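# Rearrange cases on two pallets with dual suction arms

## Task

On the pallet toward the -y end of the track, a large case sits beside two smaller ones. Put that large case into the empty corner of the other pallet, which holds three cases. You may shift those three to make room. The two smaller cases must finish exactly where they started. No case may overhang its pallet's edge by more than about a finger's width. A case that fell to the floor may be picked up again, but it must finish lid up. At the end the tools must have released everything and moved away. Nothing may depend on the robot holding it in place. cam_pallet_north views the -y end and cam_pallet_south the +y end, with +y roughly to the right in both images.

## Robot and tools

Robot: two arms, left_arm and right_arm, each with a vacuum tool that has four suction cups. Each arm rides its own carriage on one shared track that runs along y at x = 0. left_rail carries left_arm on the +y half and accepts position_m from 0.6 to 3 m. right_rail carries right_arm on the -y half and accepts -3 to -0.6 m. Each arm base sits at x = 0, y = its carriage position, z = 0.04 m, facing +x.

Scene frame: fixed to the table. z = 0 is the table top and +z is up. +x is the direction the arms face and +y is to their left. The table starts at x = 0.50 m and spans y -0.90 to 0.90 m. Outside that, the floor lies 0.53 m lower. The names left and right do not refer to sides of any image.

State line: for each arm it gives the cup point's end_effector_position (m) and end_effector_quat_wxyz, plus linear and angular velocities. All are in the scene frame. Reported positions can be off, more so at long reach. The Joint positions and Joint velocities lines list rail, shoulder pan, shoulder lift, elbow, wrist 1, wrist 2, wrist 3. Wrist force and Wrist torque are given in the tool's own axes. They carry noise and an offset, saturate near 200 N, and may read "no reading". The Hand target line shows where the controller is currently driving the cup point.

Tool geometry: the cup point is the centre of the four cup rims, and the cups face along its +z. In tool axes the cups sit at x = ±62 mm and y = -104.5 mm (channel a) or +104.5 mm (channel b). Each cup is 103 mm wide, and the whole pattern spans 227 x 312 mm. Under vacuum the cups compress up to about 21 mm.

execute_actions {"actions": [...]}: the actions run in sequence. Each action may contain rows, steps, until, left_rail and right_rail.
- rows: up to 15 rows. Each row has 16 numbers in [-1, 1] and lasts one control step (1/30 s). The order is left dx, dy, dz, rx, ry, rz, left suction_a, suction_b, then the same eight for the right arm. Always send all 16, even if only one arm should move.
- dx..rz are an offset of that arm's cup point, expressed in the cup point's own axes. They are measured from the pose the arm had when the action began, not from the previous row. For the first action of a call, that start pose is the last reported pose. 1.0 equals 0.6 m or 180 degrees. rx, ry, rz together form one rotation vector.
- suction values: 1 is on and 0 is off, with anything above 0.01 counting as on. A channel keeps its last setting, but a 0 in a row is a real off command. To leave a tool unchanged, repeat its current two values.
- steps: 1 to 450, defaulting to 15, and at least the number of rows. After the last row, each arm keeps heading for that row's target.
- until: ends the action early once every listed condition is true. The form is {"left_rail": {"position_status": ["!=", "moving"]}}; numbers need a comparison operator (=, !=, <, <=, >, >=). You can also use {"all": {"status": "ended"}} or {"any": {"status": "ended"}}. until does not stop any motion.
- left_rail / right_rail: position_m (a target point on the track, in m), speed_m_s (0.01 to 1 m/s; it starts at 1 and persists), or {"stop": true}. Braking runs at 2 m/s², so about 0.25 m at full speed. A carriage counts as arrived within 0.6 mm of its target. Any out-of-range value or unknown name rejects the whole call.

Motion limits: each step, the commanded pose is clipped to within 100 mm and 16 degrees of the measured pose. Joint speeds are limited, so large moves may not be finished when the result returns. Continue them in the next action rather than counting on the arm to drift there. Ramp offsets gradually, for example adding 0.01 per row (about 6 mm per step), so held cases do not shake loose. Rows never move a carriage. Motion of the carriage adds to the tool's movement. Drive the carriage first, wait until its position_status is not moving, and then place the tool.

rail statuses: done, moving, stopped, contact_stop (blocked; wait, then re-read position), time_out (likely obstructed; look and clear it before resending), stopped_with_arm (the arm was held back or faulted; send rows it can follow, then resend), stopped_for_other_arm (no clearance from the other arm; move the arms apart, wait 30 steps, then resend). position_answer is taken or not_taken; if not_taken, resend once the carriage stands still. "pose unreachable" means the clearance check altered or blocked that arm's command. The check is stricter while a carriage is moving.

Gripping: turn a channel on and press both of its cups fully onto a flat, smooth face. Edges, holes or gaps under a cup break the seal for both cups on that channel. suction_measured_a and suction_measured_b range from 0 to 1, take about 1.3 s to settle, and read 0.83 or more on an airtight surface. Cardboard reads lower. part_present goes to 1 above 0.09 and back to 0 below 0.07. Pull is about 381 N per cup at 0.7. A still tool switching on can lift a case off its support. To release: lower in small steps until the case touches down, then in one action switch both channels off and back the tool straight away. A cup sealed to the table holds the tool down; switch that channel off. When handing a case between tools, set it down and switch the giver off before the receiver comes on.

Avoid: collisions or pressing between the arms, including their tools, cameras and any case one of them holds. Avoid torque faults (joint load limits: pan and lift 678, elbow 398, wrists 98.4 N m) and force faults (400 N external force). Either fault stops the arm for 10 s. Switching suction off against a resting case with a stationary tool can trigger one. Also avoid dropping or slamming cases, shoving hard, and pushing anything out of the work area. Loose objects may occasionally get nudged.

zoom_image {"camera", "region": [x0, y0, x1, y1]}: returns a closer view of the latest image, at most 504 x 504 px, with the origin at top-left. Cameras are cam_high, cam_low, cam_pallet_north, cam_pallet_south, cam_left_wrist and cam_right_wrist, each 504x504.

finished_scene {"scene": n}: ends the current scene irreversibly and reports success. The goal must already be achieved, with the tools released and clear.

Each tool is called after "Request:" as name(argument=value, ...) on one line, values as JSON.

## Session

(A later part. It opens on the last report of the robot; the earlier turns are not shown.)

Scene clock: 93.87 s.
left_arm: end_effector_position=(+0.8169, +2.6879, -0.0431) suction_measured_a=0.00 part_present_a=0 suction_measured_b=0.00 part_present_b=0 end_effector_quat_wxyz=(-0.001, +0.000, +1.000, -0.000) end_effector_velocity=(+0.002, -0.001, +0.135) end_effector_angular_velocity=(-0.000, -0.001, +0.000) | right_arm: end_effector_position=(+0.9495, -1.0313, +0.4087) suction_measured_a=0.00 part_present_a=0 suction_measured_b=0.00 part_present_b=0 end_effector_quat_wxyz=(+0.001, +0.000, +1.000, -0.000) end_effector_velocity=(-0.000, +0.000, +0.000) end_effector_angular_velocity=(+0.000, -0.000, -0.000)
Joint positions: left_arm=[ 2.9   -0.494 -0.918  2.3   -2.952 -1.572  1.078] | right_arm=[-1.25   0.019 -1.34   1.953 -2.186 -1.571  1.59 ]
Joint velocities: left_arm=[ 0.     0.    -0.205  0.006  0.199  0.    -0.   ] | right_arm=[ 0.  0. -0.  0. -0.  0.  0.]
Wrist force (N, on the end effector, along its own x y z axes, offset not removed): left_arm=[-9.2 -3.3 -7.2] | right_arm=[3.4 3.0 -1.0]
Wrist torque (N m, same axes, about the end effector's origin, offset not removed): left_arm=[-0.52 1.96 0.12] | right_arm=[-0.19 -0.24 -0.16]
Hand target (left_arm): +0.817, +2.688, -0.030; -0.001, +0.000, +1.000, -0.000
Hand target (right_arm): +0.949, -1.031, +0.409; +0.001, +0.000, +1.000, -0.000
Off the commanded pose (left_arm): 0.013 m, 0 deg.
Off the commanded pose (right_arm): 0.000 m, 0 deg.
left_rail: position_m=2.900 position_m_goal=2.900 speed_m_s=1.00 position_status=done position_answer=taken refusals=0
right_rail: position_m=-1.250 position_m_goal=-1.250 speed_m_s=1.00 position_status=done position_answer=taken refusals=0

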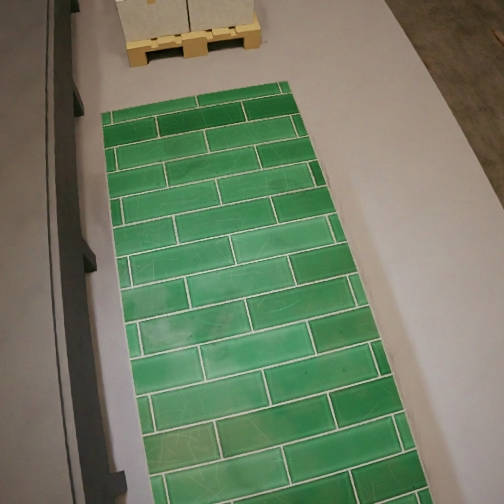

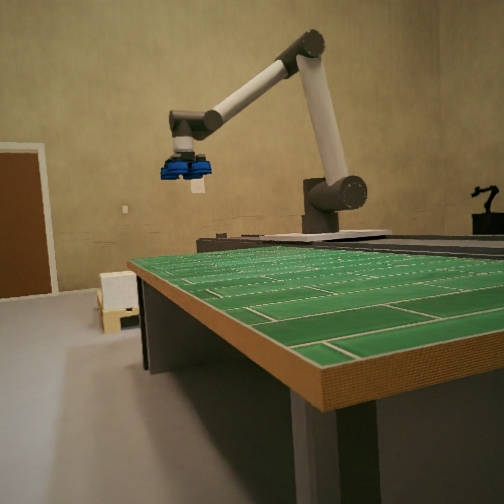

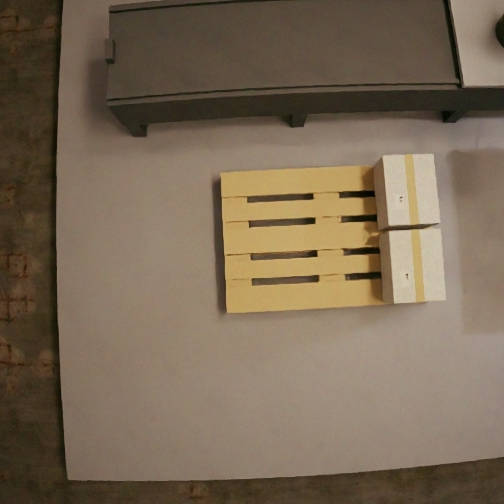

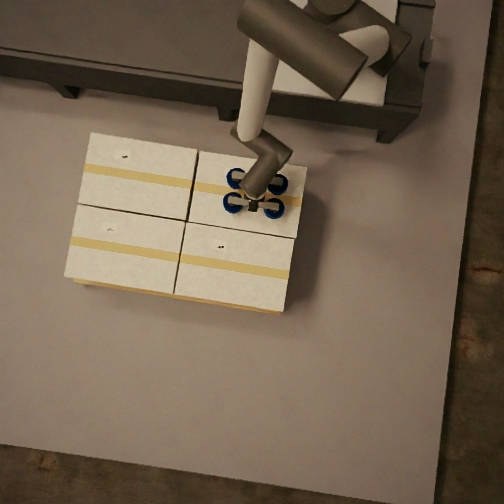

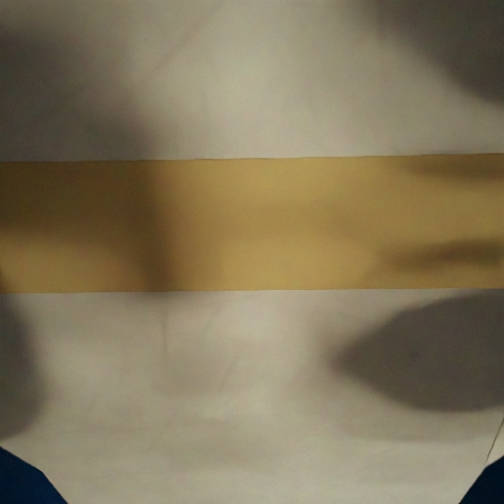

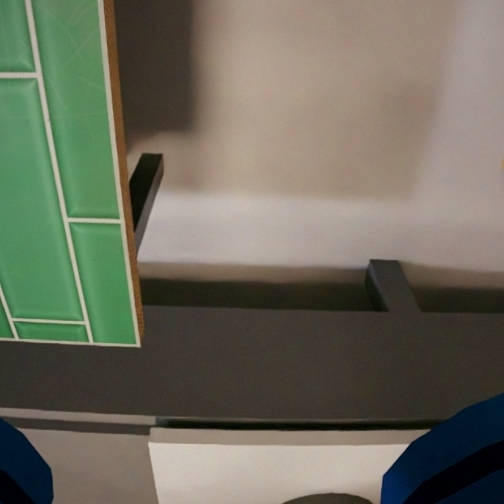

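Request:
execute_actions(actions=[{"left_rail": {"position_m": 1.5}, "rows": [[0,0,-0.025,0,0,0,0,0,0,0,0,0,0,0,0,0],[0,0,-0.032,0,0,0,0,0,0,0,0,0,0,0,0,0],[0,0,-0.043,0,0,0,0,0,0,0,0,0,0,0,0,0],[0,0,-0.058,0,0,0,0,0,0,0,0,0,0,0,0,0],[0,0,-0.077,0,0,0,0,0,0,0,0,0,0,0,0,0],[0,0,-0.100,0,0,0,0,0,0,0,0,0,0,0,0,0],[0,0,-0.127,0,0,0,0,0,0,0,0,0,0,0,0,0],[0,0,-0.158,0,0,0,0,0,0,0,0,0,0,0,0,0],[0,0,-0.192,0,0,0,0,0,0,0,0,0,0,0,0,0],[0,0,-0.228,0,0,0,0,0,0,0,0,0,0,0,0,0],[0,0,-0.265,0,0,0,0,0,0,0,0,0,0,0,0,0],[0,0,-0.303,0,0,0,0,0,0,0,0,0,0,0,0,0],[0,0,-0.342,0,0,0,0,0,0,0,0,0,0,0,0,0],[0,0,-0.382,0,0,0,0,0,0,0,0,0,0,0,0,0],[0,0,-0.5,0,0,0,0,0,0,0,0,0,0,0,0,0]], "steps": 26}])

Scene clock: 95.90 s.
left_arm: end_effector_position=(+0.8174, +2.1166, +0.2481) suction_measured_a=0.00 part_present_a=0 suction_measured_b=0.00 part_present_b=0 end_effector_quat_wxyz=(+0.002, +0.001, +1.000, -0.002) end_effector_velocity=(-0.006, -1.001, +0.103) end_effector_angular_velocity=(+0.024, +0.045, +0.002) | right_arm: end_effector_position=(+0.9495, -1.0313, +0.4087) suction_measured_a=0.00 part_present_a=0 suction_measured_b=0.00 part_present_b=0 end_effector_quat_wxyz=(+0.001, +0.000, +1.000, -0.000) end_effector_velocity=(-0.000, +0.000, +0.000) end_effector_angular_velocity=(+0.000, -0.000, +0.000)
Joint positions: left_arm=[ 2.328 -0.493 -1.321  2.233 -2.488 -1.572  1.078] | right_arm=[-1.25   0.019 -1.34   1.953 -2.186 -1.571  1.59 ]
Joint velocities: left_arm=[-1.    -0.004 -0.121 -0.07   0.242  0.    -0.006] | right_arm=[ 0.  0. -0.  0. -0.  0. -0.]
Wrist force (N, on the end effector, along its own x y z axes, offset not removed): left_arm=[-7.4 -0.7 -5.5] | right_arm=[0.9 4.6 -3.6]
Wrist torque (N m, same axes, about the end effector's origin, offset not removed): left_arm=[-0.19 1.77 0.24] | right_arm=[0.08 0.01 -0.05]
Hand target (left_arm): +0.817, +2.055, +0.257; -0.000, +0.000, +1.000, -0.000
Hand target (right_arm): +0.949, -1.031, +0.409; +0.001, +0.000, +1.000, -0.000
Off the commanded pose (left_arm): 0.009 m, 0 deg.
Off the commanded pose (right_arm): 0.000 m, 0 deg.
left_rail: position_m=2.328 position_m_goal=1.500 speed_m_s=1.00 position_status=moving position_answer=taken refusals=0
right_rail: position_m=-1.250 position_m_goal=-1.250 speed_m_s=1.00 position_status=done position_answer=taken refusals=0

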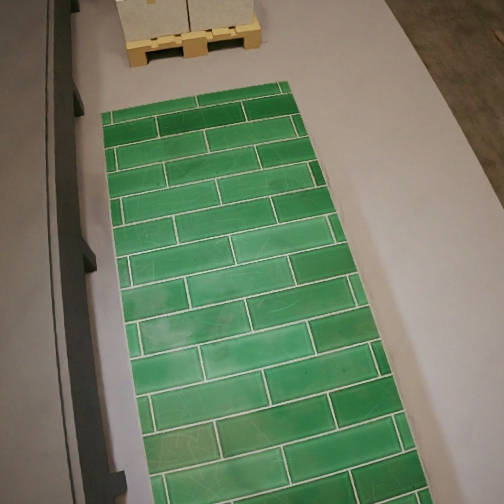

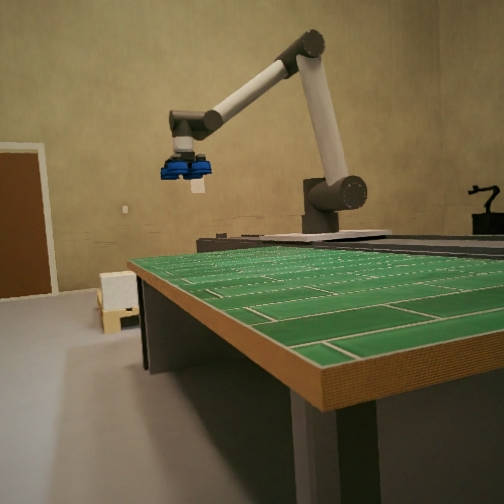

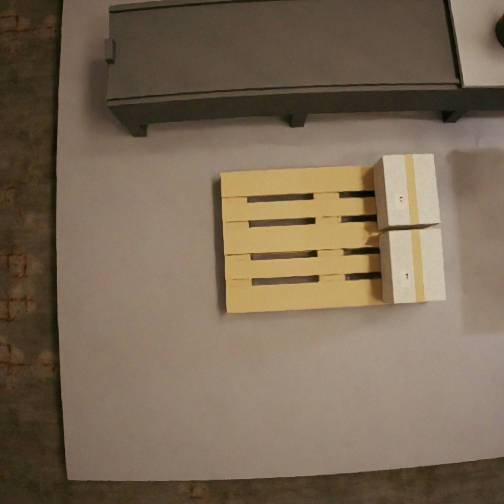

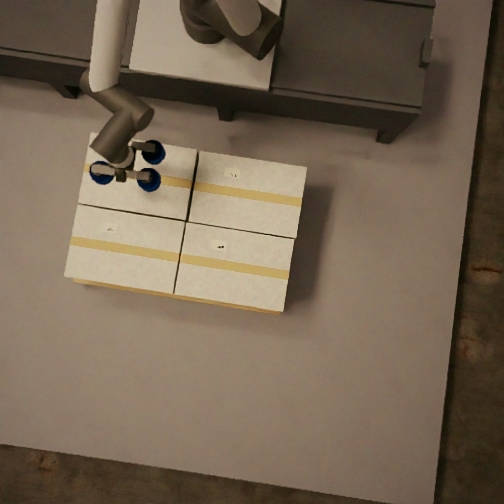

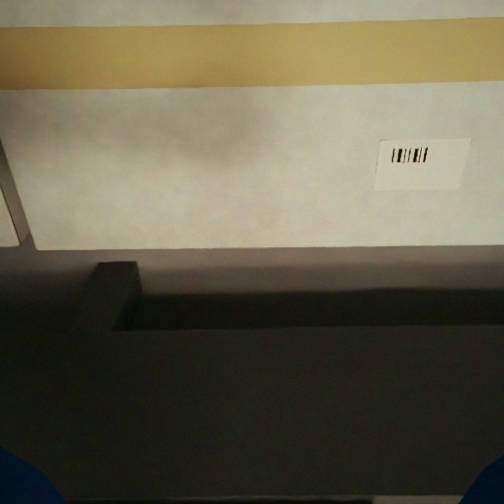

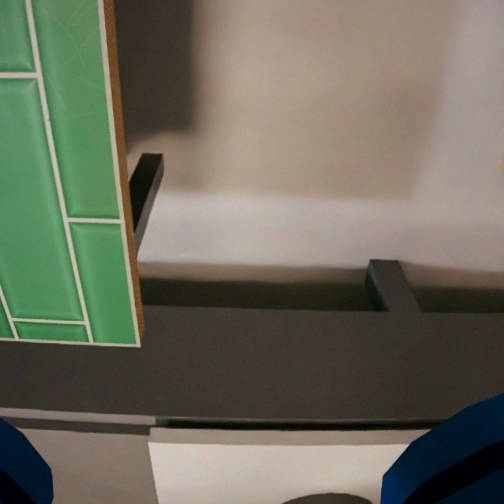

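Request:
zoom_image(camera="cam_pallet_south", region=[170, 130, 330, 330])

Region (170, 130, 330, 330) of cam_pallet_south's 504x504 image, scaled by 2.520, with more detail than that image has; it fills the left 403 columns of this view, and the rest is white.

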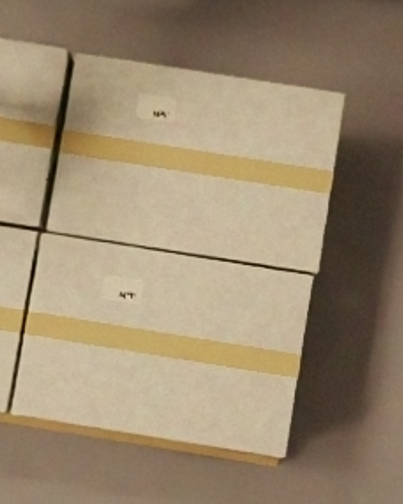

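Request:
execute_actions(actions=[])

Scene clock: 97.00 s.
left_arm: end_effector_position=(+0.8168, +1.2877, +0.2573) suction_measured_a=0.00 part_present_a=0 suction_measured_b=0.00 part_present_b=0 end_effector_quat_wxyz=(-0.000, +0.001, +1.000, -0.000) end_effector_velocity=(-0.000, +0.000, +0.001) end_effector_angular_velocity=(-0.000, -0.001, +0.000) | right_arm: end_effector_position=(+0.9495, -1.0313, +0.4087) suction_measured_a=0.00 part_present_a=0 suction_measured_b=0.00 part_present_b=0 end_effector_quat_wxyz=(+0.001, +0.000, +1.000, -0.000) end_effector_velocity=(+0.000, -0.000, -0.000) end_effector_angular_velocity=(+0.000, +0.000, +0.000)
Joint positions: left_arm=[ 1.5   -0.494 -1.332  2.226 -2.465 -1.572  1.078] | right_arm=[-1.25   0.019 -1.34   1.953 -2.186 -1.571  1.59 ]
Joint velocities: left_arm=[ 0.    -0.    -0.001 -0.     0.    -0.    -0.   ] | right_arm=[ 0. -0.  0. -0.  0.  0. -0.]
Wrist force (N, on the end effector, along its own x y z axes, offset not removed): left_arm=[-6.2 -3.1 -2.2] | right_arm=[-2.5 2.8 1.7]
Wrist torque (N m, same axes, about the end effector's origin, offset not removed): left_arm=[-0.40 1.52 0.10] | right_arm=[-0.26 0.46 -0.05]
Hand target (left_arm): +0.817, +1.288, +0.257; -0.000, +0.000, +1.000, -0.000
Hand target (right_arm): +0.949, -1.031, +0.409; +0.001, +0.000, +1.000, -0.000
Off the commanded pose (left_arm): 0.001 m, 0 deg.
Off the commanded pose (right_arm): 0.000 m, 0 deg.
left_rail: position_m=1.500 position_m_goal=1.500 speed_m_s=1.00 position_status=done position_answer=taken refusals=0
right_rail: position_m=-1.250 position_m_goal=-1.250 speed_m_s=1.00 position_status=done position_answer=taken refusals=0

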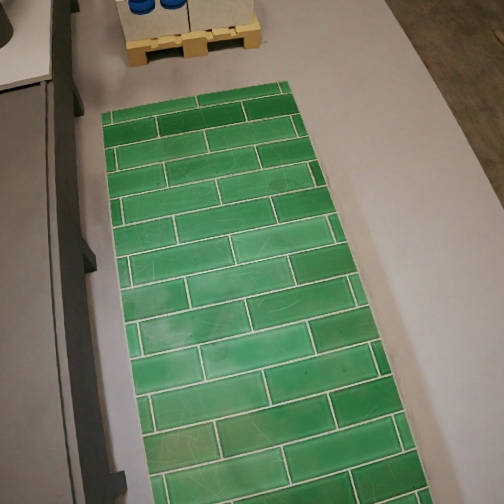

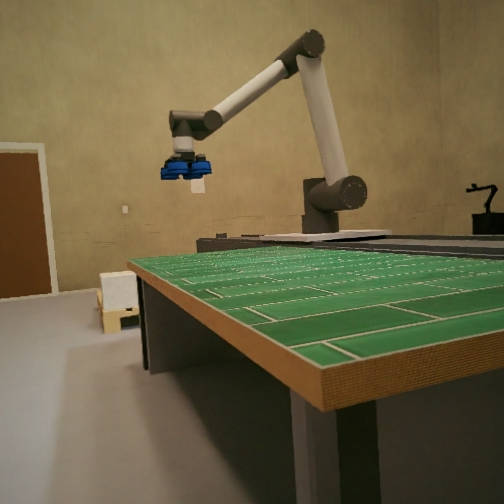

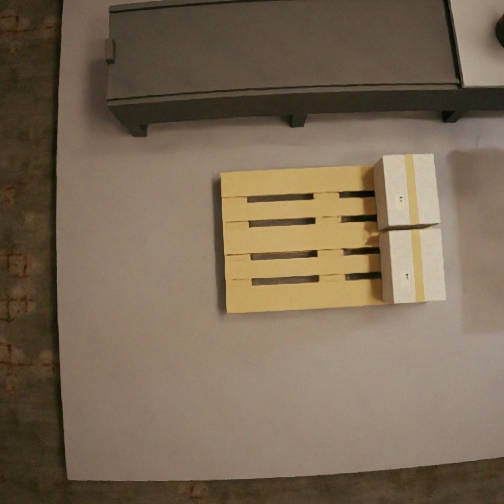

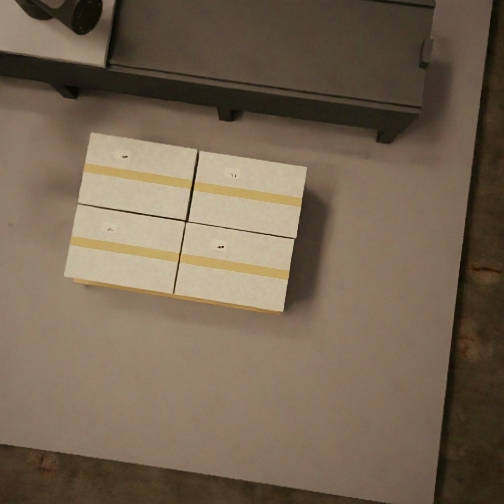

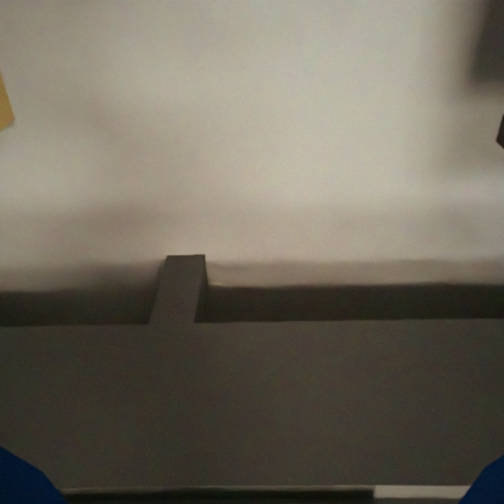

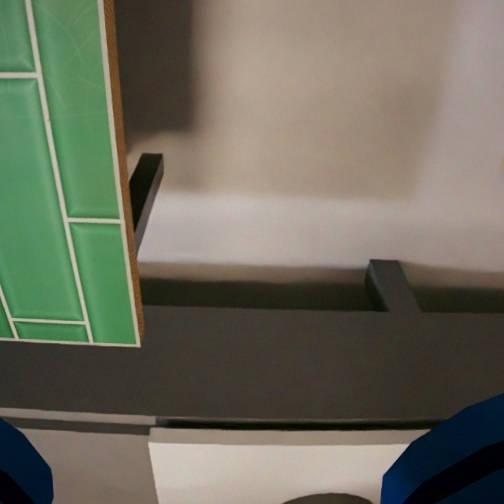

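Request:
zoom_image(camera="cam_pallet_south", region=[55, 115, 325, 325])

Request:
zoom_image(camera="cam_pallet_south", region=[165, 130, 245, 210])

Request:
zoom_image(camera="cam_pallet_north", region=[340, 130, 480, 330])

Region (55, 115, 325, 325) of cam_pallet_south's 504x504 image, scaled by 1.867, with more detail than that image has.

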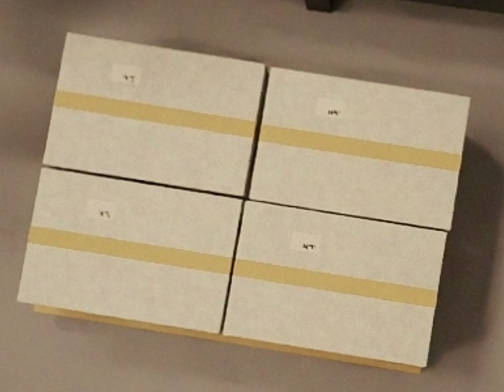

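Region (165, 130, 245, 210) of cam_pallet_south's 504x504 image, scaled by 6.300, with more detail than that image has.

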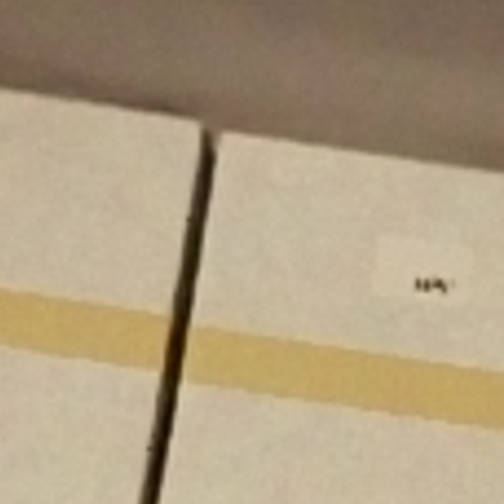

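Region (340, 130, 480, 330) of cam_pallet_north's 504x504 image, scaled by 2.520, with more detail than that image has; it fills the left 353 columns of this view, and the rest is white.

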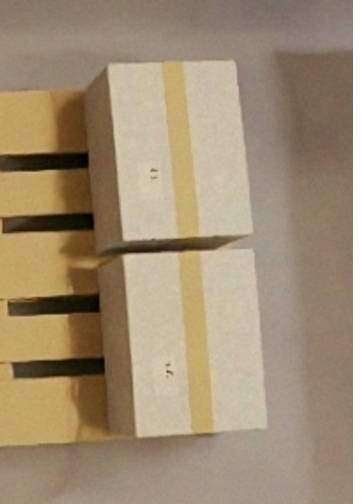

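Request:
finished_scene(scene=1)

The scene is finished: the task was done.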